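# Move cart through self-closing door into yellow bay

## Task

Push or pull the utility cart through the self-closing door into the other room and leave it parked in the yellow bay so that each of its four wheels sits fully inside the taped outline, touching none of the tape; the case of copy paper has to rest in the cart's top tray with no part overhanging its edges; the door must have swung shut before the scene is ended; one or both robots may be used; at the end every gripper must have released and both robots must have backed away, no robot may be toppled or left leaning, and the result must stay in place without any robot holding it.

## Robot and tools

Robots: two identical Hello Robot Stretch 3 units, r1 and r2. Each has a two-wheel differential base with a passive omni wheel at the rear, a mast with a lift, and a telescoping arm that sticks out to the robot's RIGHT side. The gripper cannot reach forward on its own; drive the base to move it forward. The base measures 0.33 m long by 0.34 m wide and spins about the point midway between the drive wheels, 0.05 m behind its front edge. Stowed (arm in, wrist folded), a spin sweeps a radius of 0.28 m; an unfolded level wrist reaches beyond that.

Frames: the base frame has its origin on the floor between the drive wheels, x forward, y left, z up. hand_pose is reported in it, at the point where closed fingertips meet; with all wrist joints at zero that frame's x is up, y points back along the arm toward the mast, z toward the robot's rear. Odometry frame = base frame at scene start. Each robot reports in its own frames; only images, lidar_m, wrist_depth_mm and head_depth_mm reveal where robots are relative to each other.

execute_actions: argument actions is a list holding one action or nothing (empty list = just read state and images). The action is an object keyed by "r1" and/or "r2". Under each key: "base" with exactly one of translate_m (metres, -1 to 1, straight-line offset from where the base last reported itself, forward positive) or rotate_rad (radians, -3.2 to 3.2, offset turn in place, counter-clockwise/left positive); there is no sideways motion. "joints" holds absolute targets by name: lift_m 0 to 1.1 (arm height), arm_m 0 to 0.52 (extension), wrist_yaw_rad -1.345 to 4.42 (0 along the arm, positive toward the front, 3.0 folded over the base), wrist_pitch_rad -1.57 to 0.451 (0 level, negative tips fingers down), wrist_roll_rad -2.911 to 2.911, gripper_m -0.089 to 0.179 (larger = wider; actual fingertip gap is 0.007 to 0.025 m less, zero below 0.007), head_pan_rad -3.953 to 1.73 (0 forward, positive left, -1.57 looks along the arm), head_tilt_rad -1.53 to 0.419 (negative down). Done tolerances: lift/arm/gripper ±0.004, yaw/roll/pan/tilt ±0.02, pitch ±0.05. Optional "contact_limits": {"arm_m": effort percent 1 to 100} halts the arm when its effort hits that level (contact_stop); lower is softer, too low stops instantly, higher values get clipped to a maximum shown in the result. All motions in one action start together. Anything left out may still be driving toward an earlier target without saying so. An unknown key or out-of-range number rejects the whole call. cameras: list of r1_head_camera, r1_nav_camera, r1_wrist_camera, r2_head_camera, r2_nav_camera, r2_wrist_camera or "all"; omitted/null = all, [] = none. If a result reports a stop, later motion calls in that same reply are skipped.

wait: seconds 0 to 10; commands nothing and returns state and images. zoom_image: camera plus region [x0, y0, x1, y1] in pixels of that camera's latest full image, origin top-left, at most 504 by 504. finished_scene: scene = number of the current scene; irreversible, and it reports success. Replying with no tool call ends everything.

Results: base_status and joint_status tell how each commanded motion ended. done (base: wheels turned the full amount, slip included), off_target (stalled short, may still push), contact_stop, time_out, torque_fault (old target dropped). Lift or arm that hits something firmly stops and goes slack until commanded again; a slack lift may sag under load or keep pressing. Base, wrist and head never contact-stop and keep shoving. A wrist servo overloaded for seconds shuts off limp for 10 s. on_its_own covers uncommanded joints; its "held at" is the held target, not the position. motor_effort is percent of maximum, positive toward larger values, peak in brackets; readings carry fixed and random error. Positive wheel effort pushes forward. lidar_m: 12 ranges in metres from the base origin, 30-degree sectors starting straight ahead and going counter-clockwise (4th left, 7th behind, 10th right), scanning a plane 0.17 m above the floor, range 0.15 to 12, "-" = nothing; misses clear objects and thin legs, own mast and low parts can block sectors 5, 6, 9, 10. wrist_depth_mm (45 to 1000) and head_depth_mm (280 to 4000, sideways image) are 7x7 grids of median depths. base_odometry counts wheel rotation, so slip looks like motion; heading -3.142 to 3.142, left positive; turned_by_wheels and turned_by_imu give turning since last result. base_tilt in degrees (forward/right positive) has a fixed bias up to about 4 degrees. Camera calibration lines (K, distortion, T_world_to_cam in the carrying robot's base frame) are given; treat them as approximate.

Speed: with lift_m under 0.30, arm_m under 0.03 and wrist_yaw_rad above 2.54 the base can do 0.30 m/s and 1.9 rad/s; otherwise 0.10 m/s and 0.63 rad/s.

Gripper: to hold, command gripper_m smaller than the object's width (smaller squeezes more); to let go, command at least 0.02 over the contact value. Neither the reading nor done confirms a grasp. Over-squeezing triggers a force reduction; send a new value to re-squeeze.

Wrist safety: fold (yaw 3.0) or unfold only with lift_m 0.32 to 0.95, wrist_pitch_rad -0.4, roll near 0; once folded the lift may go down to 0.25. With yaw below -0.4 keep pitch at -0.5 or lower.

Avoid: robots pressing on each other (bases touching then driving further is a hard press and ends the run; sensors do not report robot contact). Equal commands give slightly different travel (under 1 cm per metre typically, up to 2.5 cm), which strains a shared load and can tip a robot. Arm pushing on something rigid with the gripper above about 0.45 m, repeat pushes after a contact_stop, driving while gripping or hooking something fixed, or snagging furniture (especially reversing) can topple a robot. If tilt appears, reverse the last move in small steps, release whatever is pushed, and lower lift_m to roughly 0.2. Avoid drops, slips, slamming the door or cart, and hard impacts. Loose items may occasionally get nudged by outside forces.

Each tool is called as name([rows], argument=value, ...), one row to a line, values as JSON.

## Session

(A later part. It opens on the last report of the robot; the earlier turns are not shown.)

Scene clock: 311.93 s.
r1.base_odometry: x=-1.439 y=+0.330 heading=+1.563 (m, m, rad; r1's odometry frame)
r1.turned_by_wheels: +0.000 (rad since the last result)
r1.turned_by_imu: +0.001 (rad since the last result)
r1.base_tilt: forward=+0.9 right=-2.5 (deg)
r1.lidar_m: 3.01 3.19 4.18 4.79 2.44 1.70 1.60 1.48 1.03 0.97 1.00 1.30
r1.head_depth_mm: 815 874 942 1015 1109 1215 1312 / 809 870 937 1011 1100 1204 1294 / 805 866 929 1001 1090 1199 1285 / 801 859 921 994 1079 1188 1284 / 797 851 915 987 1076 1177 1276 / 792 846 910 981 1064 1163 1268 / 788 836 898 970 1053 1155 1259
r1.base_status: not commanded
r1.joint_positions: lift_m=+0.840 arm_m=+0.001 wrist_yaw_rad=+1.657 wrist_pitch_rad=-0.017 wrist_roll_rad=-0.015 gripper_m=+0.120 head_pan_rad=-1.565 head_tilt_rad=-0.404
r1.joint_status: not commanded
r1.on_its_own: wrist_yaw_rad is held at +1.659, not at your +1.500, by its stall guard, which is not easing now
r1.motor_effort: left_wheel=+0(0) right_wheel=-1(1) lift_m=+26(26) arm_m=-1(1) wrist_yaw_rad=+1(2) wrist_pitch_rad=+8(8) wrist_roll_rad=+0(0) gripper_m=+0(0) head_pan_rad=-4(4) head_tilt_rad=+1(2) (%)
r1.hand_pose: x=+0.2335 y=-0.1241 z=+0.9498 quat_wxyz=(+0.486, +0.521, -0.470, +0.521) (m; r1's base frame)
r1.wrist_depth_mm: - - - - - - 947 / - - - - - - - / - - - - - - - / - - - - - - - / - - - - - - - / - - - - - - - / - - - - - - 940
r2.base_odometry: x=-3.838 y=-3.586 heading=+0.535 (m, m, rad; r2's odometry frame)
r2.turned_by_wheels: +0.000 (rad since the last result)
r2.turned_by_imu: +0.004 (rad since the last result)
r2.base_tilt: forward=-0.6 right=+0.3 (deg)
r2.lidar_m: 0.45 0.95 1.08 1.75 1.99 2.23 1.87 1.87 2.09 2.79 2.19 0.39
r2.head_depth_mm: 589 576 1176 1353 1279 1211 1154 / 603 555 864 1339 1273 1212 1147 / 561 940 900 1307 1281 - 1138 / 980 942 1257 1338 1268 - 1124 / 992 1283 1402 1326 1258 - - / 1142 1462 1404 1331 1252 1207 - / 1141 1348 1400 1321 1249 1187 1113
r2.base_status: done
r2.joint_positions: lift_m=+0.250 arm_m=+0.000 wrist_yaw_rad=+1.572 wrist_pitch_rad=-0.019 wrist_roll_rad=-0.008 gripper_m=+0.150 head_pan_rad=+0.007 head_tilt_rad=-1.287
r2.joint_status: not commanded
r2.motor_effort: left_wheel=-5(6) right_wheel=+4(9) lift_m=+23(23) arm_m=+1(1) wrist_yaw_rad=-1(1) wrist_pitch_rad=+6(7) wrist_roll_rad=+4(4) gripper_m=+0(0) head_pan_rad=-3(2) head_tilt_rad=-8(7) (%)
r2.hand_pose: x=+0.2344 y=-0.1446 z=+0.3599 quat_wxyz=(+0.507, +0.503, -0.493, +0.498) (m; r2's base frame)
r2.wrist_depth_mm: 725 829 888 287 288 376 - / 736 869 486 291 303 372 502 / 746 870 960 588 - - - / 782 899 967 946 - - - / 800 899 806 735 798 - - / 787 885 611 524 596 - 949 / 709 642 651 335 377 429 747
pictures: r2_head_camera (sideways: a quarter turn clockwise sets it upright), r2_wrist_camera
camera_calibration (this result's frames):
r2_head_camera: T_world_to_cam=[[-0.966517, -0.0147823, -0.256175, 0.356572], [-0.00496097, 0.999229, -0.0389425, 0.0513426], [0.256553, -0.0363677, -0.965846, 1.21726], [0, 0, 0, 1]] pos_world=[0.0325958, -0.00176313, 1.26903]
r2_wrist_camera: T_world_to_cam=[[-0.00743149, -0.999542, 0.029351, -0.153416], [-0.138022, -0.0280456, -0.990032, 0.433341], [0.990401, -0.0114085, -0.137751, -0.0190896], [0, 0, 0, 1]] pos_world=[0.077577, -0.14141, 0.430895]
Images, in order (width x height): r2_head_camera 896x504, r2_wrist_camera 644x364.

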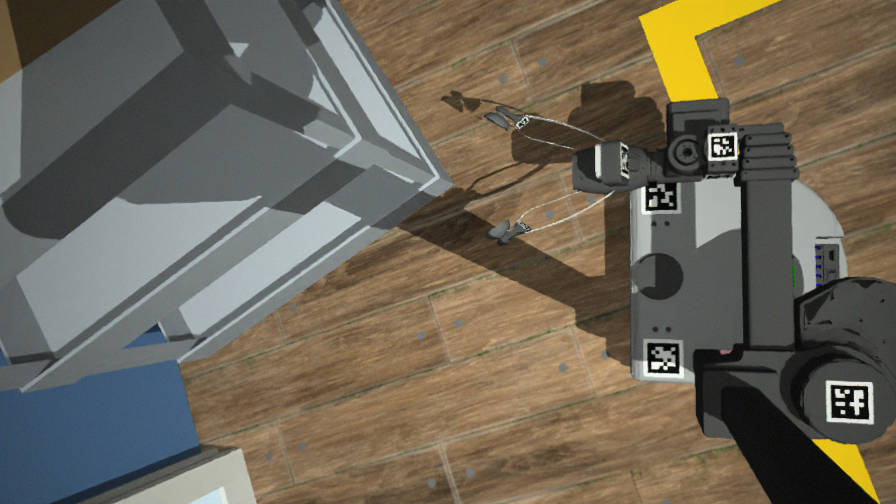

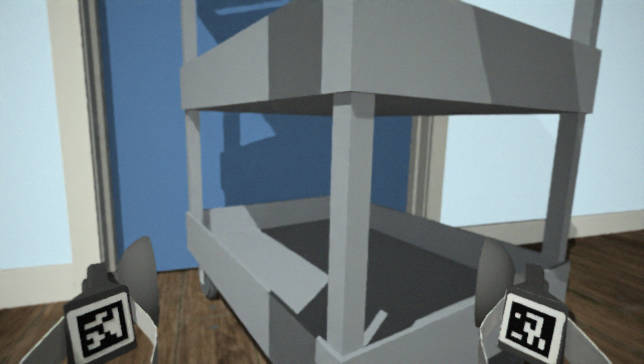

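execute_actions([
  {"r2":{"base":{"translate_m":0.19},"joints":{"arm_m":0.02}}},
], cameras=[])

execute_actions([
  {"r2":{"joints":{"gripper_m":0.0}}},
], cameras=[])

execute_actions([
  {"r2":{"base":{"translate_m":-1},"joints":{"arm_m":0}}},
], cameras=[])

execute_actions([
  {"r2":{"base":{"translate_m":-0.46}}},
], cameras=["r2_nav_camera"])

Scene clock: 319.23 s.
r1.base_odometry: x=-1.439 y=+0.330 heading=+1.563 (m, m, rad; r1's odometry frame)
r1.turned_by_wheels: +0.000 (rad since the last result)
r1.turned_by_imu: +0.001 (rad since the last result)
r1.base_tilt: forward=+0.8 right=-2.5 (deg)
r1.lidar_m: 3.00 3.20 4.17 4.79 2.44 1.70 1.61 1.48 1.03 0.97 0.99 1.30
r1.head_depth_mm: 816 873 939 1018 1109 1218 1304 / 810 869 934 1011 1103 1207 1299 / 807 865 928 1003 1092 1197 1287 / 804 857 919 995 1086 1184 1280 / 795 852 912 990 1074 1179 1274 / 793 846 910 981 1068 1163 1271 / 791 835 895 971 1054 1158 1254
r1.base_status: not commanded
r1.joint_positions: lift_m=+0.840 arm_m=+0.001 wrist_yaw_rad=+1.657 wrist_pitch_rad=-0.017 wrist_roll_rad=-0.015 gripper_m=+0.120 head_pan_rad=-1.565 head_tilt_rad=-0.404
r1.joint_status: not commanded
r1.on_its_own: wrist_yaw_rad is held at +1.659, not at your +1.500, by its stall guard, which is not easing now
r1.motor_effort: left_wheel=+0(0) right_wheel=+1(1) lift_m=+27(26) arm_m=+0(0) wrist_yaw_rad=+2(2) wrist_pitch_rad=+8(8) wrist_roll_rad=+0(0) gripper_m=-1(0) head_pan_rad=-3(4) head_tilt_rad=+2(2) (%)
r1.hand_pose: x=+0.2335 y=-0.1241 z=+0.9498 quat_wxyz=(+0.486, +0.521, -0.470, +0.521) (m; r1's base frame)
r1.wrist_depth_mm: - - - - - - 948 / - - - - - - - / - - - - - - - / - - - - - - - / - - - - - - - / - - - - - - - / - - - - - - 953
r2.base_odometry: x=-3.675 y=-3.490 heading=+0.535 (m, m, rad; r2's odometry frame)
r2.turned_by_wheels: +0.000 (rad since the last result)
r2.turned_by_imu: +0.001 (rad since the last result)
r2.base_tilt: forward=-0.4 right=+0.2 (deg)
r2.lidar_m: 0.31 0.78 0.88 1.41 2.06 2.30 2.06 2.05 2.29 2.72 0.23 0.23
r2.head_depth_mm: 482 543 532 519 1273 1216 1152 / 562 564 517 748 1277 1215 1150 / 601 563 867 853 1248 - 1139 / 597 557 893 1200 1264 - 1124 / 583 931 1241 1337 1258 - - / 828 1182 1408 1324 1260 1209 - / 937 1152 1378 1322 1250 1187 1115
r2.base_status: done
r2.joint_positions: lift_m=+0.250 arm_m=+0.020 wrist_yaw_rad=+1.571 wrist_pitch_rad=-0.019 wrist_roll_rad=-0.008 gripper_m=+0.150 head_pan_rad=+0.007 head_tilt_rad=-1.287
r2.joint_status: all done
r2.motor_effort: left_wheel=-5(6) right_wheel=+3(9) lift_m=+23(23) arm_m=+3(4) wrist_yaw_rad=-1(1) wrist_pitch_rad=+7(7) wrist_roll_rad=+4(4) gripper_m=+1(1) head_pan_rad=-3(2) head_tilt_rad=-8(7) (%)
r2.hand_pose: x=+0.2344 y=-0.1645 z=+0.3599 quat_wxyz=(+0.507, +0.503, -0.493, +0.497) (m; r2's base frame)
r2.wrist_depth_mm: 656 369 134 88 92 112 145 / 660 406 204 95 99 180 175 / 682 721 788 96 492 945 - / 688 725 804 98 908 - - / 698 741 725 100 619 - - / 685 580 581 102 535 - 955 / 649 461 447 104 432 433 406
pictures: none
No camera images: the call's "cameras" was empty. Leave "cameras" out to get every camera's image.

Scene clock: 321.23 s.
r1.base_odometry: x=-1.439 y=+0.330 heading=+1.563 (m, m, rad; r1's odometry frame)
r1.turned_by_wheels: +0.000 (rad since the last result)
r1.turned_by_imu: +0.000 (rad since the last result)
r1.base_tilt: forward=+0.8 right=-2.4 (deg)
r1.lidar_m: 3.01 3.19 4.19 4.79 2.44 1.70 1.60 1.49 1.03 0.97 0.99 1.30
r1.head_depth_mm: 816 874 940 1020 1109 1219 1312 / 810 870 935 1013 1100 1203 1301 / 807 863 929 1005 1092 1200 1283 / 802 858 921 996 1086 1185 1287 / 797 852 912 989 1077 1178 1281 / 792 843 908 982 1067 1167 1263 / 788 836 893 971 1059 1157 1260
r1.base_status: not commanded
r1.joint_positions: lift_m=+0.840 arm_m=+0.001 wrist_yaw_rad=+1.657 wrist_pitch_rad=-0.017 wrist_roll_rad=-0.015 gripper_m=+0.120 head_pan_rad=-1.565 head_tilt_rad=-0.404
r1.joint_status: not commanded
r1.on_its_own: wrist_yaw_rad is held at +1.659, not at your +1.500, by its stall guard, which is not easing now
r1.motor_effort: left_wheel=+1(0) right_wheel=+0(0) lift_m=+27(26) arm_m=-1(1) wrist_yaw_rad=+2(2) wrist_pitch_rad=+8(8) wrist_roll_rad=+0(0) gripper_m=+0(2) head_pan_rad=-4(4) head_tilt_rad=+2(2) (%)
r1.hand_pose: x=+0.2335 y=-0.1241 z=+0.9498 quat_wxyz=(+0.486, +0.521, -0.470, +0.521) (m; r1's base frame)
r1.wrist_depth_mm: - - - - - - 953 / - - - - - - - / - - - - - - - / - - - - - - - / - - - - - - - / - - - - - - - / - - - - - - 943
r2.base_odometry: x=-3.675 y=-3.490 heading=+0.535 (m, m, rad; r2's odometry frame)
r2.turned_by_wheels: +0.000 (rad since the last result)
r2.turned_by_imu: +0.000 (rad since the last result)
r2.base_tilt: forward=-0.3 right=+0.3 (deg)
r2.lidar_m: 0.31 0.78 0.87 1.41 2.06 2.30 2.05 2.05 2.30 2.72 0.23 0.23
r2.head_depth_mm: 477 539 532 836 1275 1212 1150 / 558 564 509 743 1274 1204 1147 / 600 562 865 847 1240 - 1131 / 598 552 893 1200 1270 - 1123 / 578 933 1246 1329 1265 - - / 832 1179 1409 1320 1255 1210 - / 940 1152 1372 1324 1247 1190 1118
r2.base_status: not commanded
r2.joint_positions: lift_m=+0.250 arm_m=+0.020 wrist_yaw_rad=+1.554 wrist_pitch_rad=-0.019 wrist_roll_rad=-0.007 gripper_m=+0.001 head_pan_rad=+0.007 head_tilt_rad=-1.287
r2.joint_status: all done
r2.on_its_own: wrist_yaw_rad is at rest, and its effort (+17) is outside its rest range (-12 to +12)
r2.motor_effort: left_wheel=-6(6) right_wheel=+4(5) lift_m=+23(23) arm_m=+2(3) wrist_yaw_rad=+17(27) wrist_pitch_rad=+7(7) wrist_roll_rad=+3(3) gripper_m=-23(98) head_pan_rad=-3(3) head_tilt_rad=-7(8) (%)
r2.hand_pose: x=+0.2343 y=-0.1692 z=+0.3599 quat_wxyz=(+0.511, +0.499, -0.497, +0.493) (m; r2's base frame)
r2.wrist_depth_mm: 650 284 120 86 99 118 159 / 652 391 201 92 184 179 187 / 672 705 774 94 902 983 - / 690 733 807 96 954 - - / 711 737 704 99 925 - - / 715 621 532 101 572 517 944 / 657 638 421 104 423 457 412
pictures: none
No camera images: the call's "cameras" was empty. Leave "cameras" out to get every camera's image.

Scene clock: 332.30 s.
r1.base_odometry: x=-1.439 y=+0.330 heading=+1.563 (m, m, rad; r1's odometry frame)
r1.turned_by_wheels: +0.000 (rad since the last result)
r1.turned_by_imu: +0.002 (rad since the last result)
r1.base_tilt: forward=+0.8 right=-2.5 (deg)
r1.lidar_m: 3.01 3.18 4.16 4.78 2.44 1.70 1.60 1.48 1.03 0.97 0.99 1.29
r1.head_depth_mm: 817 876 940 1017 1107 1221 1306 / 812 869 934 1013 1104 1211 1299 / 808 861 926 1002 1090 1200 1290 / 801 859 921 998 1079 1186 1281 / 798 852 916 990 1072 1173 1280 / 792 849 908 979 1065 1162 1270 / 787 837 898 973 1056 1157 1257
r1.base_status: not commanded
r1.joint_positions: lift_m=+0.840 arm_m=+0.001 wrist_yaw_rad=+1.657 wrist_pitch_rad=-0.017 wrist_roll_rad=-0.015 gripper_m=+0.120 head_pan_rad=-1.565 head_tilt_rad=-0.404
r1.joint_status: not commanded
r1.on_its_own: wrist_yaw_rad is held at +1.659, not at your +1.500, by its stall guard, which is not easing now
r1.motor_effort: left_wheel=+1(0) right_wheel=+0(0) lift_m=+26(26) arm_m=+0(1) wrist_yaw_rad=+1(1) wrist_pitch_rad=+8(8) wrist_roll_rad=+0(0) gripper_m=-1(1) head_pan_rad=-4(4) head_tilt_rad=+2(2) (%)
r1.hand_pose: x=+0.2335 y=-0.1241 z=+0.9498 quat_wxyz=(+0.486, +0.521, -0.470, +0.521) (m; r1's base frame)
r1.wrist_depth_mm: - - - - - - 957 / - - - - - - - / - - - - - - - / - - - - - - - / - - - - - - - / - - - - - - - / - - - - - - 950
r2.base_odometry: x=-4.535 y=-3.999 heading=+0.535 (m, m, rad; r2's odometry frame)
r2.turned_by_wheels: +0.000 (rad since the last result)
r2.turned_by_imu: -0.004 (rad since the last result)
r2.base_tilt: forward=-0.4 right=+0.2 (deg)
r2.lidar_m: 0.33 1.73 1.93 1.74 1.73 1.32 1.10 1.10 1.22 1.97 0.30 0.23
r2.head_depth_mm: 549 556 532 851 1282 1209 1156 / 603 563 516 754 1275 1205 1144 / 601 539 876 844 1270 - 1137 / 605 944 1178 1320 1263 - 1127 / 1565 1497 1410 1332 1261 - - / 1604 1497 1409 1326 1253 1207 - / 1594 1491 1395 1320 1249 1187 1113
r2.base_status: done
r2.joint_positions: lift_m=+0.250 arm_m=+0.000 wrist_yaw_rad=+1.567 wrist_pitch_rad=-0.020 wrist_roll_rad=-0.006 gripper_m=+0.001 head_pan_rad=+0.007 head_tilt_rad=-1.287
r2.joint_status: all done
r2.motor_effort: left_wheel=-4(18) right_wheel=+1(26) lift_m=+24(24) arm_m=-2(3) wrist_yaw_rad=+4(21) wrist_pitch_rad=+7(8) wrist_roll_rad=+3(3) gripper_m=-14(23) head_pan_rad=-3(3) head_tilt_rad=-7(7) (%)
r2.hand_pose: x=+0.2343 y=-0.1463 z=+0.3596 quat_wxyz=(+0.508, +0.502, -0.494, +0.495) (m; r2's base frame)
r2.wrist_depth_mm: - - 229 104 112 123 137 / - - 370 112 189 183 177 / - - - 115 - - - / - - - 118 - - - / - - - 121 795 - - / 869 886 889 123 601 550 937 / 684 670 424 126 429 455 420
pictures: none
No camera images: the call's "cameras" was empty. Leave "cameras" out to get every camera's image.

Scene clock: 338.00 s.
r1.base_odometry: x=-1.439 y=+0.330 heading=+1.563 (m, m, rad; r1's odometry frame)
r1.turned_by_wheels: +0.000 (rad since the last result)
r1.turned_by_imu: +0.001 (rad since the last result)
r1.base_tilt: forward=+0.9 right=-2.5 (deg)
r1.lidar_m: 3.01 3.20 4.16 4.78 2.43 1.70 1.60 1.48 1.03 0.97 0.99 1.30
r1.head_depth_mm: 815 874 943 1015 1108 1218 1306 / 812 869 931 1010 1099 1206 1303 / 807 861 927 1001 1091 1196 1286 / 801 855 923 992 1082 1187 1288 / 798 853 913 987 1072 1179 1276 / 793 845 909 983 1068 1166 1275 / 787 835 898 974 1055 1156 1260
r1.base_status: not commanded
r1.joint_positions: lift_m=+0.840 arm_m=+0.001 wrist_yaw_rad=+1.657 wrist_pitch_rad=-0.017 wrist_roll_rad=-0.015 gripper_m=+0.120 head_pan_rad=-1.565 head_tilt_rad=-0.404
r1.joint_status: not commanded
r1.on_its_own: wrist_yaw_rad is held at +1.659, not at your +1.500, by its stall guard, which is not easing now
r1.motor_effort: left_wheel=+0(0) right_wheel=+1(1) lift_m=+27(26) arm_m=-1(1) wrist_yaw_rad=+2(2) wrist_pitch_rad=+8(8) wrist_roll_rad=+0(0) gripper_m=-1(1) head_pan_rad=-4(3) head_tilt_rad=+2(1) (%)
r1.hand_pose: x=+0.2335 y=-0.1241 z=+0.9498 quat_wxyz=(+0.486, +0.521, -0.470, +0.521) (m; r1's base frame)
r1.wrist_depth_mm: - - - - - - 940 / - - - - - - - / - - - - - - - / - - - - - - - / - - - - - - - / - - - - - - - / - - - - - - 944
r2.base_odometry: x=-4.931 y=-4.234 heading=+0.534 (m, m, rad; r2's odometry frame)
r2.turned_by_wheels: +0.000 (rad since the last result)
r2.turned_by_imu: -0.002 (rad since the last result)
r2.base_tilt: forward=-0.4 right=+0.2 (deg)
r2.lidar_m: 0.36 2.17 1.91 1.59 1.51 0.80 0.66 0.66 0.74 1.18 0.29 0.23
r2.head_depth_mm: 588 561 531 845 1277 1212 1153 / 603 565 502 739 1258 1205 1149 / 595 556 879 848 1271 - 1137 / 857 953 1251 1320 1273 - 1127 / 1608 1501 1406 1334 1258 - - / 1596 1495 1406 1330 1254 1208 - / 1589 1491 1405 1321 1251 1191 1116
r2.base_status: done
r2.joint_positions: lift_m=+0.250 arm_m=+0.000 wrist_yaw_rad=+1.558 wrist_pitch_rad=-0.020 wrist_roll_rad=-0.006 gripper_m=+0.001 head_pan_rad=+0.007 head_tilt_rad=-1.287
r2.joint_status: not commanded
r2.on_its_own: wrist_yaw_rad is at rest, and its effort (+14) is outside its rest range (-12 to +12)
r2.motor_effort: left_wheel=-5(12) right_wheel=+2(13) lift_m=+24(24) arm_m=-2(2) wrist_yaw_rad=+14(16) wrist_pitch_rad=+7(7) wrist_roll_rad=+3(3) gripper_m=-12(14) head_pan_rad=-3(3) head_tilt_rad=-7(7) (%)
r2.hand_pose: x=+0.2343 y=-0.1487 z=+0.3596 quat_wxyz=(+0.510, +0.500, -0.496, +0.493) (m; r2's base frame)
r2.wrist_depth_mm: - - 605 104 111 120 131 / - - 512 112 189 183 176 / - - - 115 - - - / - - - 118 - - - / - - - 121 796 - - / 872 886 939 123 598 562 882 / 675 678 522 127 432 456 431
pictures: r2_nav_camera (sideways: a quarter turn counterclockwise sets it upright)
camera_calibration (this result's frames):
r2_nav_camera: T_world_to_cam=[[0.971351, 0.0271102, 0.2361, -0.268769], [0.0192812, -0.999187, 0.0354061, 0.00533677], [0.236867, -0.0298394, -0.971084, 1.22187], [0, 0, 0, 1]] pos_world=[-0.0284549, 0.0490787, 1.24981]
Images, in order (width x height): r2_nav_camera 672x504.

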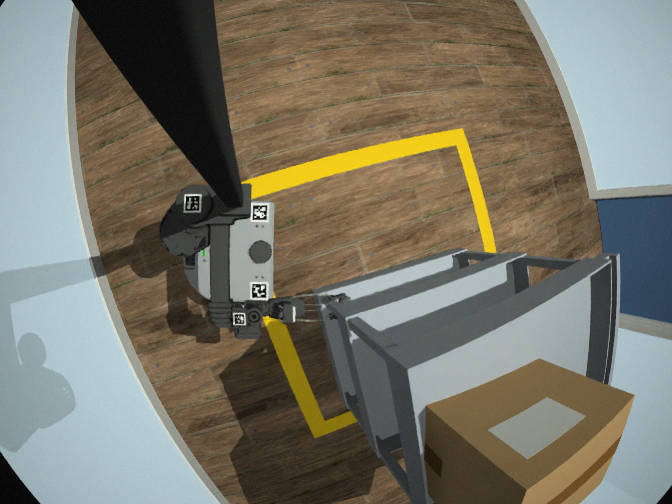

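Right wheels near tape; swing left.

execute_actions([
  {"r2":{"base":{"rotate_rad":0.7}}},
], cameras=[])

execute_actions([
  {"r2":{"joints":{"gripper_m":0.15}}},
], cameras=[])

execute_actions([
  {"r2":{"base":{"translate_m":-0.28},"joints":{"head_pan_rad":-0.6}}},
], cameras=["r2_nav_camera","r2_wrist_camera"])

Scene clock: 343.87 s.
r1.base_odometry: x=-1.439 y=+0.330 heading=+1.563 (m, m, rad; r1's odometry frame)
r1.turned_by_wheels: +0.000 (rad since the last result)
r1.turned_by_imu: +0.001 (rad since the last result)
r1.base_tilt: forward=+0.9 right=-2.5 (deg)
r1.lidar_m: 2.99 3.19 4.17 4.76 2.44 1.70 1.60 1.49 1.03 0.97 0.99 1.30
r1.head_depth_mm: 817 874 939 1016 1105 1217 1305 / 812 868 936 1007 1102 1206 1301 / 807 860 931 1003 1091 1198 1289 / 801 857 921 995 1083 1182 1278 / 798 854 916 986 1072 1174 1282 / 793 846 909 983 1064 1163 1267 / 786 838 898 970 1053 1156 1259
r1.base_status: not commanded
r1.joint_positions: lift_m=+0.840 arm_m=+0.001 wrist_yaw_rad=+1.657 wrist_pitch_rad=-0.017 wrist_roll_rad=-0.015 gripper_m=+0.120 head_pan_rad=-1.565 head_tilt_rad=-0.404
r1.joint_status: not commanded
r1.on_its_own: wrist_yaw_rad is held at +1.659, not at your +1.500, by its stall guard, which is not easing now
r1.motor_effort: left_wheel=+0(0) right_wheel=+0(1) lift_m=+26(26) arm_m=-1(1) wrist_yaw_rad=+1(2) wrist_pitch_rad=+8(8) wrist_roll_rad=+0(0) gripper_m=-1(1) head_pan_rad=-3(4) head_tilt_rad=+1(2) (%)
r1.hand_pose: x=+0.2335 y=-0.1241 z=+0.9498 quat_wxyz=(+0.486, +0.521, -0.470, +0.521) (m; r1's base frame)
r1.wrist_depth_mm: - - - - - - 951 / - - - - - - - / - - - - - - - / - - - - - - - / - - - - - - - / - - - - - - - / - - - - - - 919
r2.base_odometry: x=-4.931 y=-4.234 heading=+1.234 (m, m, rad; r2's odometry frame)
r2.turned_by_wheels: +0.700 (rad since the last result)
r2.turned_by_imu: +0.707 (rad since the last result)
r2.base_tilt: forward=-0.5 right=+0.1 (deg)
r2.lidar_m: 2.18 1.74 1.58 1.13 0.72 0.66 0.66 0.82 1.64 0.29 0.24 0.24
r2.head_depth_mm: 1644 1530 532 496 812 1194 1155 / 1643 1527 1432 823 1112 1218 1148 / 1625 1515 1419 1336 1258 - 1139 / 1621 1502 1418 1336 1267 - 1127 / 1616 1509 1417 1332 1262 - - / 1606 1501 1411 1325 1254 1204 - / 1595 1489 1397 1319 1253 1189 1111
r2.base_status: done
r2.joint_positions: lift_m=+0.250 arm_m=+0.000 wrist_yaw_rad=+1.520 wrist_pitch_rad=-0.020 wrist_roll_rad=-0.006 gripper_m=+0.001 head_pan_rad=+0.007 head_tilt_rad=-1.287
r2.joint_status: not commanded
r2.on_its_own: wrist_yaw_rad is held at +1.522, not at your +1.570, by its stall guard, which is not easing now
r2.motor_effort: left_wheel=-7(16) right_wheel=+6(20) lift_m=+24(24) arm_m=-2(2) wrist_yaw_rad=+3(52) wrist_pitch_rad=+7(7) wrist_roll_rad=+2(3) gripper_m=-13(17) head_pan_rad=-3(3) head_tilt_rad=-7(7) (%)
r2.hand_pose: x=+0.2340 y=-0.1582 z=+0.3595 quat_wxyz=(+0.519, +0.491, -0.506, +0.483) (m; r2's base frame)
r2.wrist_depth_mm: - - - 104 93 91 90 / - - - 114 190 184 177 / - - - 117 - - - / - - - 120 - - - / - - - 122 - - - / 874 897 928 125 926 568 539 / 669 674 649 129 632 451 460
pictures: none
No camera images: the call's "cameras" was empty. Leave "cameras" out to get every camera's image.

Scene clock: 345.87 s.
r1.base_odometry: x=-1.439 y=+0.330 heading=+1.563 (m, m, rad; r1's odometry frame)
r1.turned_by_wheels: +0.000 (rad since the last result)
r1.turned_by_imu: +0.000 (rad since the last result)
r1.base_tilt: forward=+0.8 right=-2.5 (deg)
r1.lidar_m: 3.00 3.20 4.18 4.77 2.44 1.70 1.60 1.48 1.03 0.97 0.99 1.30
r1.head_depth_mm: 816 874 940 1013 1108 1215 1307 / 811 867 935 1010 1100 1205 1300 / 805 864 927 1003 1091 1199 1288 / 802 857 921 997 1084 1188 1283 / 799 853 916 992 1073 1178 1280 / 792 847 910 979 1066 1170 1268 / 788 837 896 972 1053 1157 1254
r1.base_status: not commanded
r1.joint_positions: lift_m=+0.840 arm_m=+0.001 wrist_yaw_rad=+1.657 wrist_pitch_rad=-0.017 wrist_roll_rad=-0.015 gripper_m=+0.120 head_pan_rad=-1.565 head_tilt_rad=-0.404
r1.joint_status: not commanded
r1.on_its_own: wrist_yaw_rad is held at +1.659, not at your +1.500, by its stall guard, which is not easing now
r1.motor_effort: left_wheel=+0(0) right_wheel=+1(1) lift_m=+26(26) arm_m=-1(1) wrist_yaw_rad=+2(2) wrist_pitch_rad=+8(8) wrist_roll_rad=+0(0) gripper_m=-1(1) head_pan_rad=-3(3) head_tilt_rad=+1(2) (%)
r1.hand_pose: x=+0.2335 y=-0.1241 z=+0.9498 quat_wxyz=(+0.486, +0.521, -0.470, +0.521) (m; r1's base frame)
r1.wrist_depth_mm: - - - - - - 928 / - - - - - - - / - - - - - - - / - - - - - - - / - - - - - - - / - - - - - - - / - - - - - - 965
r2.base_odometry: x=-4.931 y=-4.234 heading=+1.234 (m, m, rad; r2's odometry frame)
r2.turned_by_wheels: +0.000 (rad since the last result)
r2.turned_by_imu: +0.000 (rad since the last result)
r2.base_tilt: forward=-0.3 right=+0.2 (deg)
r2.lidar_m: 2.19 1.74 1.58 1.13 0.72 0.66 0.66 0.82 1.63 0.29 0.24 0.24
r2.head_depth_mm: 1635 1536 533 496 813 1192 1153 / 1632 1518 1435 821 1107 1211 1146 / 1624 1518 1424 1348 1249 - 1138 / 1607 1512 1419 1337 1265 - 1127 / 1608 1504 1413 1331 1268 - - / 1598 1499 1404 1326 1255 1207 - / 1582 1492 1400 1324 1247 1184 1117
r2.base_status: not commanded
r2.joint_positions: lift_m=+0.250 arm_m=+0.000 wrist_yaw_rad=+1.522 wrist_pitch_rad=-0.020 wrist_roll_rad=-0.006 gripper_m=+0.150 head_pan_rad=+0.007 head_tilt_rad=-1.287
r2.joint_status: all done
r2.on_its_own: wrist_yaw_rad is held at +1.522, not at your +1.570, by its stall guard, which is not easing now
r2.motor_effort: left_wheel=-4(7) right_wheel=+3(5) lift_m=+24(24) arm_m=-2(2) wrist_yaw_rad=+0(3) wrist_pitch_rad=+7(7) wrist_roll_rad=+2(2) gripper_m=+1(93) head_pan_rad=-3(3) head_tilt_rad=-7(7) (%)
r2.hand_pose: x=+0.2340 y=-0.1577 z=+0.3595 quat_wxyz=(+0.519, +0.491, -0.505, +0.484) (m; r2's base frame)
r2.wrist_depth_mm: - - - 104 93 91 90 / - - - 114 192 184 179 / - - - 117 - - - / - - - 120 - - - / - - - 123 - - - / 876 888 907 126 899 - 547 / 708 646 684 130 659 415 480
pictures: none
No camera images: the call's "cameras" was empty. Leave "cameras" out to get every camera's image.

Scene clock: 349.93 s.
r1.base_odometry: x=-1.439 y=+0.330 heading=+1.563 (m, m, rad; r1's odometry frame)
r1.turned_by_wheels: +0.000 (rad since the last result)
r1.turned_by_imu: +0.001 (rad since the last result)
r1.base_tilt: forward=+0.9 right=-2.5 (deg)
r1.lidar_m: 3.02 3.19 4.16 4.79 2.45 1.70 1.61 1.48 1.03 0.97 0.99 1.30
r1.head_depth_mm: 815 873 939 1018 1111 1217 1305 / 810 869 935 1010 1096 1202 1297 / 806 861 927 1002 1090 1197 1286 / 804 859 923 997 1083 1184 1280 / 800 854 915 988 1071 1175 1278 / 793 846 910 982 1065 1164 1273 / 786 835 895 972 1059 1159 1260
r1.base_status: not commanded
r1.joint_positions: lift_m=+0.840 arm_m=+0.001 wrist_yaw_rad=+1.657 wrist_pitch_rad=-0.017 wrist_roll_rad=-0.015 gripper_m=+0.120 head_pan_rad=-1.565 head_tilt_rad=-0.404
r1.joint_status: not commanded
r1.on_its_own: wrist_yaw_rad is held at +1.659, not at your +1.500, by its stall guard, which is not easing now
r1.motor_effort: left_wheel=+0(0) right_wheel=+1(0) lift_m=+26(26) arm_m=+0(1) wrist_yaw_rad=+2(1) wrist_pitch_rad=+8(8) wrist_roll_rad=+0(0) gripper_m=+0(0) head_pan_rad=-3(4) head_tilt_rad=+2(2) (%)
r1.hand_pose: x=+0.2335 y=-0.1241 z=+0.9498 quat_wxyz=(+0.486, +0.521, -0.470, +0.521) (m; r1's base frame)
r1.wrist_depth_mm: - - - - - - 932 / - - - - - - - / - - - - - - - / - - - - - - - / - - - - - - - / - - - - - - - / - - - - - - 918
r2.base_odometry: x=-5.023 y=-4.498 heading=+1.234 (m, m, rad; r2's odometry frame)
r2.turned_by_wheels: +0.000 (rad since the last result)
r2.turned_by_imu: -0.001 (rad since the last result)
r2.base_tilt: forward=-0.4 right=+0.0 (deg)
r2.lidar_m: 0.51 1.84 1.68 0.68 0.43 0.40 0.40 0.49 0.98 3.11 0.45 0.45
r2.head_depth_mm: 515 671 1408 1352 1282 1211 1152 / 513 934 913 1336 1280 1203 1147 / 526 929 917 1331 1287 - - / 531 934 911 1322 1268 - - / 547 931 1134 1318 1262 - - / 558 887 1369 1325 1258 1189 1137 / 565 1491 1402 1321 1249 1186 1132
r2.base_status: done
r2.joint_positions: lift_m=+0.250 arm_m=+0.000 wrist_yaw_rad=+1.522 wrist_pitch_rad=-0.020 wrist_roll_rad=-0.006 gripper_m=+0.150 head_pan_rad=-0.593 head_tilt_rad=-1.287
r2.joint_status: all done
r2.on_its_own: wrist_yaw_rad is held at +1.522, not at your +1.570, by its stall guard, which is not easing now
r2.motor_effort: left_wheel=-4(11) right_wheel=+4(5) lift_m=+24(24) arm_m=-2(2) wrist_yaw_rad=+0(1) wrist_pitch_rad=+7(7) wrist_roll_rad=+2(2) gripper_m=+1(1) head_pan_rad=-3(32) head_tilt_rad=-7(7) (%)
r2.hand_pose: x=+0.2340 y=-0.1577 z=+0.3595 quat_wxyz=(+0.519, +0.491, -0.505, +0.484) (m; r2's base frame)
r2.wrist_depth_mm: - - - 350 292 252 221 / - - - 357 305 260 229 / - - - - - - - / - - - - - - - / - - - - 807 809 753 / 873 899 893 517 599 - 609 / 702 641 678 403 431 433 481
pictures: r2_nav_camera (sideways: a quarter turn counterclockwise sets it upright), r2_wrist_camera
camera_calibration (this result's frames):
r2_nav_camera: T_world_to_cam=[[0.81712, -0.5259, 0.2361, -0.267829], [-0.548075, -0.835679, 0.0354061, 0.00879766], [0.178684, -0.158331, -0.971084, 1.22222], [0, 0, 0, 1]] pos_world=[0.00527859, 0.0600174, 1.24981]
r2_wrist_camera: T_world_to_cam=[[-0.0571764, -0.998005, 0.0267737, -0.153687], [-0.140467, -0.0185091, -0.989912, 0.434567], [0.988433, -0.0603604, -0.139128, -0.0257162], [0, 0, 0, 1]] pos_world=[0.0776737, -0.146889, 0.43072]
Images, in order (width x height): r2_nav_camera 672x504, r2_wrist_camera 644x364.

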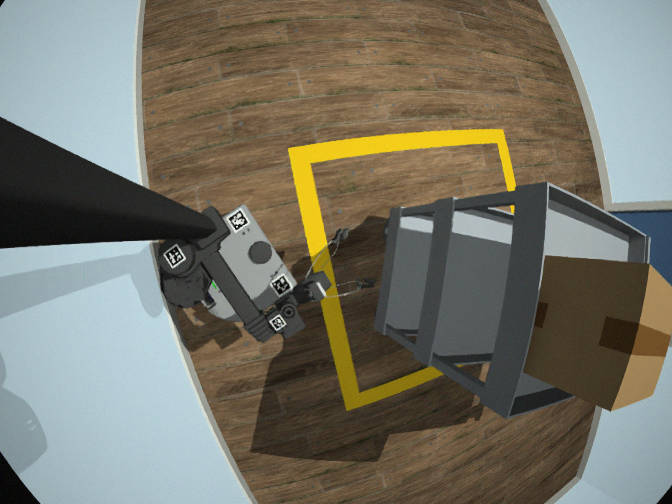

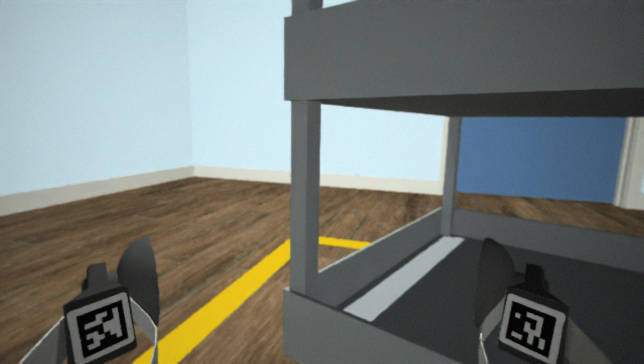

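Need to check far wheels from low.

execute_actions([
  {"r2":{"joints":{"arm_m":0.5,"wrist_yaw_rad":1.2,"lift_m":0.05,"gripper_m":0.02}}},
], cameras=["r2_wrist_camera"])

Scene clock: 356.47 s.
r1.base_odometry: x=-1.439 y=+0.330 heading=+1.563 (m, m, rad; r1's odometry frame)
r1.turned_by_wheels: +0.000 (rad since the last result)
r1.turned_by_imu: +0.001 (rad since the last result)
r1.base_tilt: forward=+0.8 right=-2.5 (deg)
r1.lidar_m: 3.03 3.19 4.17 4.80 2.44 1.69 1.60 1.48 1.03 0.97 0.99 1.30
r1.head_depth_mm: 815 873 942 1013 1110 1216 1306 / 813 867 935 1011 1097 1204 1300 / 807 862 926 1002 1092 1196 1286 / 802 858 921 996 1081 1186 1289 / 795 852 916 987 1074 1175 1275 / 791 847 911 982 1066 1163 1267 / 787 835 897 971 1056 1157 1257
r1.base_status: not commanded
r1.joint_positions: lift_m=+0.840 arm_m=+0.001 wrist_yaw_rad=+1.657 wrist_pitch_rad=-0.017 wrist_roll_rad=-0.015 gripper_m=+0.120 head_pan_rad=-1.565 head_tilt_rad=-0.404
r1.joint_status: not commanded
r1.on_its_own: wrist_yaw_rad is held at +1.659, not at your +1.500, by its stall guard, which is not easing now
r1.motor_effort: left_wheel=+0(1) right_wheel=+0(1) lift_m=+27(26) arm_m=-1(1) wrist_yaw_rad=+1(2) wrist_pitch_rad=+8(8) wrist_roll_rad=+0(0) gripper_m=+0(1) head_pan_rad=-4(4) head_tilt_rad=+1(1) (%)
r1.hand_pose: x=+0.2335 y=-0.1241 z=+0.9498 quat_wxyz=(+0.486, +0.521, -0.470, +0.521) (m; r1's base frame)
r1.wrist_depth_mm: - - - - - - 946 / - - - - - - - / - - - - - - - / - - - - - - - / - - - - - - - / - - - - - - - / - - - - - - 944
r2.base_odometry: x=-5.023 y=-4.498 heading=+1.234 (m, m, rad; r2's odometry frame)
r2.turned_by_wheels: +0.000 (rad since the last result)
r2.turned_by_imu: +0.000 (rad since the last result)
r2.base_tilt: forward=-0.4 right=+0.2 (deg)
r2.lidar_m: 2.46 1.85 1.68 0.68 0.44 0.40 0.40 0.49 0.98 3.12 0.54 0.51
r2.head_depth_mm: 616 945 1417 1350 1272 1210 1148 / 601 953 1277 1350 1282 1207 1150 / 589 945 1253 1339 1275 - 1137 / 577 943 1247 1333 1278 - 1116 / 587 961 1385 1329 1251 - 1120 / 1602 1498 1401 1322 1252 1190 1136 / 1589 1499 1401 1325 1251 1190 1130
r2.base_status: not commanded
r2.joint_positions: lift_m=+0.050 arm_m=+0.500 wrist_yaw_rad=+1.201 wrist_pitch_rad=-0.022 wrist_roll_rad=-0.006 gripper_m=+0.020 head_pan_rad=-0.593 head_tilt_rad=-1.287
r2.joint_status: all done
r2.motor_effort: left_wheel=-4(11) right_wheel=+4(23) lift_m=+23(23) arm_m=+3(9) wrist_yaw_rad=-1(29) wrist_pitch_rad=+8(8) wrist_roll_rad=+2(3) gripper_m=+0(95) head_pan_rad=-3(3) head_tilt_rad=-8(7) (%)
r2.hand_pose: x=+0.2170 y=-0.7371 z=+0.1592 quat_wxyz=(+0.590, +0.405, -0.577, +0.394) (m; r2's base frame)
r2.wrist_depth_mm: 145 674 - - - - - / 149 - - - - - - / 149 168 385 - - - - / 149 169 301 - - - - / 152 169 581 708 710 725 742 / 158 172 472 477 485 487 492 / 184 355 345 345 357 370 373
pictures: r2_wrist_camera
camera_calibration (this result's frames):
r2_wrist_camera: T_world_to_cam=[[-0.369265, -0.928938, 0.0267831, -0.60887], [-0.140392, 0.0272721, -0.98972, 0.256876], [0.918658, -0.369229, -0.140486, -0.284006], [0, 0, 0, 1]] pos_world=[0.0721331, -0.677471, 0.230644]
Images, in order (width x height): r2_wrist_camera 644x364.

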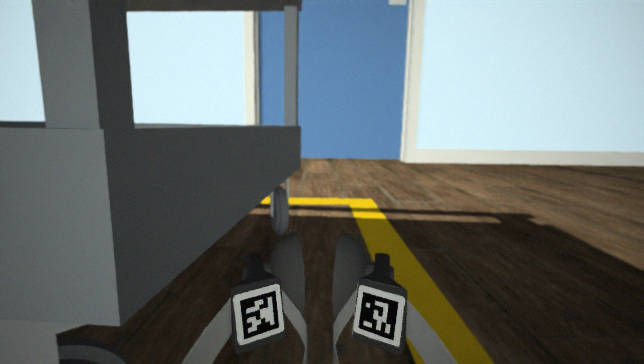

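execute_actions([
  {"r2":{"joints":{"wrist_yaw_rad":0}}},
], cameras=[])

execute_actions([
  {"r2":{"base":{"rotate_rad":-0.35},"joints":{"arm_m":0.05}}},
], cameras=[])

finished_scene(scene=1)

Scene clock: 361.37 s.
r1.base_odometry: x=-1.439 y=+0.330 heading=+1.563 (m, m, rad; r1's odometry frame)
r1.turned_by_wheels: +0.000 (rad since the last result)
r1.turned_by_imu: +0.001 (rad since the last result)
r1.base_tilt: forward=+0.8 right=-2.4 (deg)
r1.lidar_m: 3.00 3.18 4.17 4.79 2.44 1.70 1.60 1.48 1.03 0.97 0.99 1.30
r1.head_depth_mm: 815 875 940 1020 1111 1217 1307 / 809 869 936 1008 1096 1208 1299 / 805 862 928 1003 1092 1193 1278 / 803 859 923 995 1082 1185 1282 / 794 854 916 989 1076 1180 1276 / 792 848 908 980 1064 1158 1267 / 786 837 900 972 1053 1156 1259
r1.base_status: not commanded
r1.joint_positions: lift_m=+0.840 arm_m=+0.001 wrist_yaw_rad=+1.657 wrist_pitch_rad=-0.017 wrist_roll_rad=-0.015 gripper_m=+0.120 head_pan_rad=-1.565 head_tilt_rad=-0.404
r1.joint_status: not commanded
r1.on_its_own: wrist_yaw_rad is held at +1.659, not at your +1.500, by its stall guard, which is not easing now
r1.motor_effort: left_wheel=+0(0) right_wheel=+0(1) lift_m=+27(26) arm_m=-1(1) wrist_yaw_rad=+1(1) wrist_pitch_rad=+8(8) wrist_roll_rad=+0(0) gripper_m=+0(2) head_pan_rad=-4(4) head_tilt_rad=+2(1) (%)
r1.hand_pose: x=+0.2335 y=-0.1241 z=+0.9498 quat_wxyz=(+0.486, +0.521, -0.470, +0.521) (m; r1's base frame)
r1.wrist_depth_mm: - - - - - - 933 / - - - - - - - / - - - - - - - / - - - - - - - / - - - - - - - / - - - - - - - / - - - - - - 950
r2.base_odometry: x=-5.023 y=-4.498 heading=+1.234 (m, m, rad; r2's odometry frame)
r2.turned_by_wheels: +0.000 (rad since the last result)
r2.turned_by_imu: +0.000 (rad since the last result)
r2.base_tilt: forward=-0.5 right=+0.1 (deg)
r2.lidar_m: 2.45 1.85 1.68 0.68 0.43 0.40 0.40 0.49 0.98 3.13 0.54 0.51
r2.head_depth_mm: 615 944 1411 1352 1271 1210 1157 / 603 949 1276 1346 1281 1208 1151 / 590 945 1255 1344 1276 - 1138 / 578 941 1246 1334 1274 - 1118 / 588 958 1386 1334 1259 - 1121 / 1599 1499 1404 1329 1253 1189 1142 / 1590 1480 1406 1320 1252 1189 1131
r2.base_status: not commanded
r2.joint_positions: lift_m=+0.050 arm_m=+0.500 wrist_yaw_rad=+0.002 wrist_pitch_rad=-0.022 wrist_roll_rad=-0.006 gripper_m=+0.020 head_pan_rad=-0.593 head_tilt_rad=-1.287
r2.joint_status: all done
r2.motor_effort: left_wheel=-4(4) right_wheel=+3(4) lift_m=+23(23) arm_m=+3(3) wrist_yaw_rad=-2(4) wrist_pitch_rad=+7(8) wrist_roll_rad=+2(2) gripper_m=+0(1) head_pan_rad=-3(3) head_tilt_rad=-7(7) (%)
r2.hand_pose: x=-0.0209 y=-0.9003 z=+0.1592 quat_wxyz=(+0.709, +0.009, -0.705, -0.007) (m; r2's base frame)
r2.wrist_depth_mm: - - - - - - - / - - - - - - - / - - - - - - - / - - - - - - - / 663 678 686 767 720 718 722 / 460 466 470 473 485 490 490 / 352 356 341 346 360 370 373
pictures: none
No camera images: the call's "cameras" was empty. Leave "cameras" out to get every camera's image.

Scene clock: 365.87 s.
r1.base_odometry: x=-1.439 y=+0.330 heading=+1.563 (m, m, rad; r1's odometry frame)
r1.turned_by_wheels: +0.000 (rad since the last result)
r1.turned_by_imu: +0.001 (rad since the last result)
r1.base_tilt: forward=+0.9 right=-2.5 (deg)
r1.lidar_m: 3.02 3.20 4.15 4.79 2.45 1.70 1.60 1.48 1.03 0.97 0.99 1.30
r1.head_depth_mm: 816 873 941 1016 1107 1223 1304 / 812 868 933 1010 1099 1209 1296 / 805 863 926 1001 1092 1194 1282 / 802 858 922 993 1081 1189 1284 / 797 853 914 990 1074 1169 1278 / 794 846 910 984 1065 1165 1265 / 789 837 898 973 1051 1153 1259
r1.base_status: not commanded
r1.joint_positions: lift_m=+0.840 arm_m=+0.001 wrist_yaw_rad=+1.657 wrist_pitch_rad=-0.017 wrist_roll_rad=-0.015 gripper_m=+0.120 head_pan_rad=-1.565 head_tilt_rad=-0.404
r1.joint_status: not commanded
r1.on_its_own: wrist_yaw_rad is held at +1.659, not at your +1.500, by its stall guard, which is not easing now
r1.motor_effort: left_wheel=+0(0) right_wheel=+1(0) lift_m=+26(26) arm_m=-1(1) wrist_yaw_rad=+2(1) wrist_pitch_rad=+8(8) wrist_roll_rad=+0(0) gripper_m=-1(0) head_pan_rad=-4(4) head_tilt_rad=+1(2) (%)
r1.hand_pose: x=+0.2335 y=-0.1241 z=+0.9498 quat_wxyz=(+0.486, +0.521, -0.470, +0.521) (m; r1's base frame)
r1.wrist_depth_mm: - - - - - - 952 / - - - - - - - / - - - - - - - / - - - - - - - / - - - - - - - / - - - - - - - / - - - - - - 942
r2.base_odometry: x=-5.023 y=-4.498 heading=+0.884 (m, m, rad; r2's odometry frame)
r2.turned_by_wheels: -0.350 (rad since the last result)
r2.turned_by_imu: -0.355 (rad since the last result)
r2.base_tilt: forward=-0.4 right=+0.0 (deg)
r2.lidar_m: 0.51 2.36 1.74 1.47 0.55 0.41 0.40 0.41 0.57 1.63 0.65 0.52
r2.head_depth_mm: 1644 1532 1435 1352 1280 1208 981 / 1616 1522 1433 1347 1277 1207 1107 / 981 975 1410 1346 1287 - 1136 / 980 950 1282 1333 1269 - 1120 / 976 938 1252 1326 1255 - 1123 / 582 938 1129 1314 1250 1189 1139 / 554 923 1388 1323 1247 1189 1131
r2.base_status: done
r2.joint_positions: lift_m=+0.050 arm_m=+0.050 wrist_yaw_rad=+0.000 wrist_pitch_rad=-0.022 wrist_roll_rad=-0.006 gripper_m=+0.020 head_pan_rad=-0.593 head_tilt_rad=-1.287
r2.joint_status: all done
r2.motor_effort: left_wheel=+4(12) right_wheel=-4(9) lift_m=+23(23) arm_m=-3(2) wrist_yaw_rad=+0(2) wrist_pitch_rad=+7(7) wrist_roll_rad=+2(2) gripper_m=+1(1) head_pan_rad=-3(3) head_tilt_rad=-7(7) (%)
r2.hand_pose: x=-0.0215 y=-0.4510 z=+0.1592 quat_wxyz=(+0.709, +0.008, -0.705, -0.008) (m; r2's base frame)
r2.wrist_depth_mm: - - - - - 719 474 / - - - - - 710 471 / - - - - - 697 477 / - - - - - 694 469 / 666 684 693 778 722 630 450 / 461 469 478 477 487 495 438 / 358 356 344 351 359 370 374
pictures: none
No camera images: the call's "cameras" was empty. Leave "cameras" out to get every camera's image.

The scene is finished: the task was done.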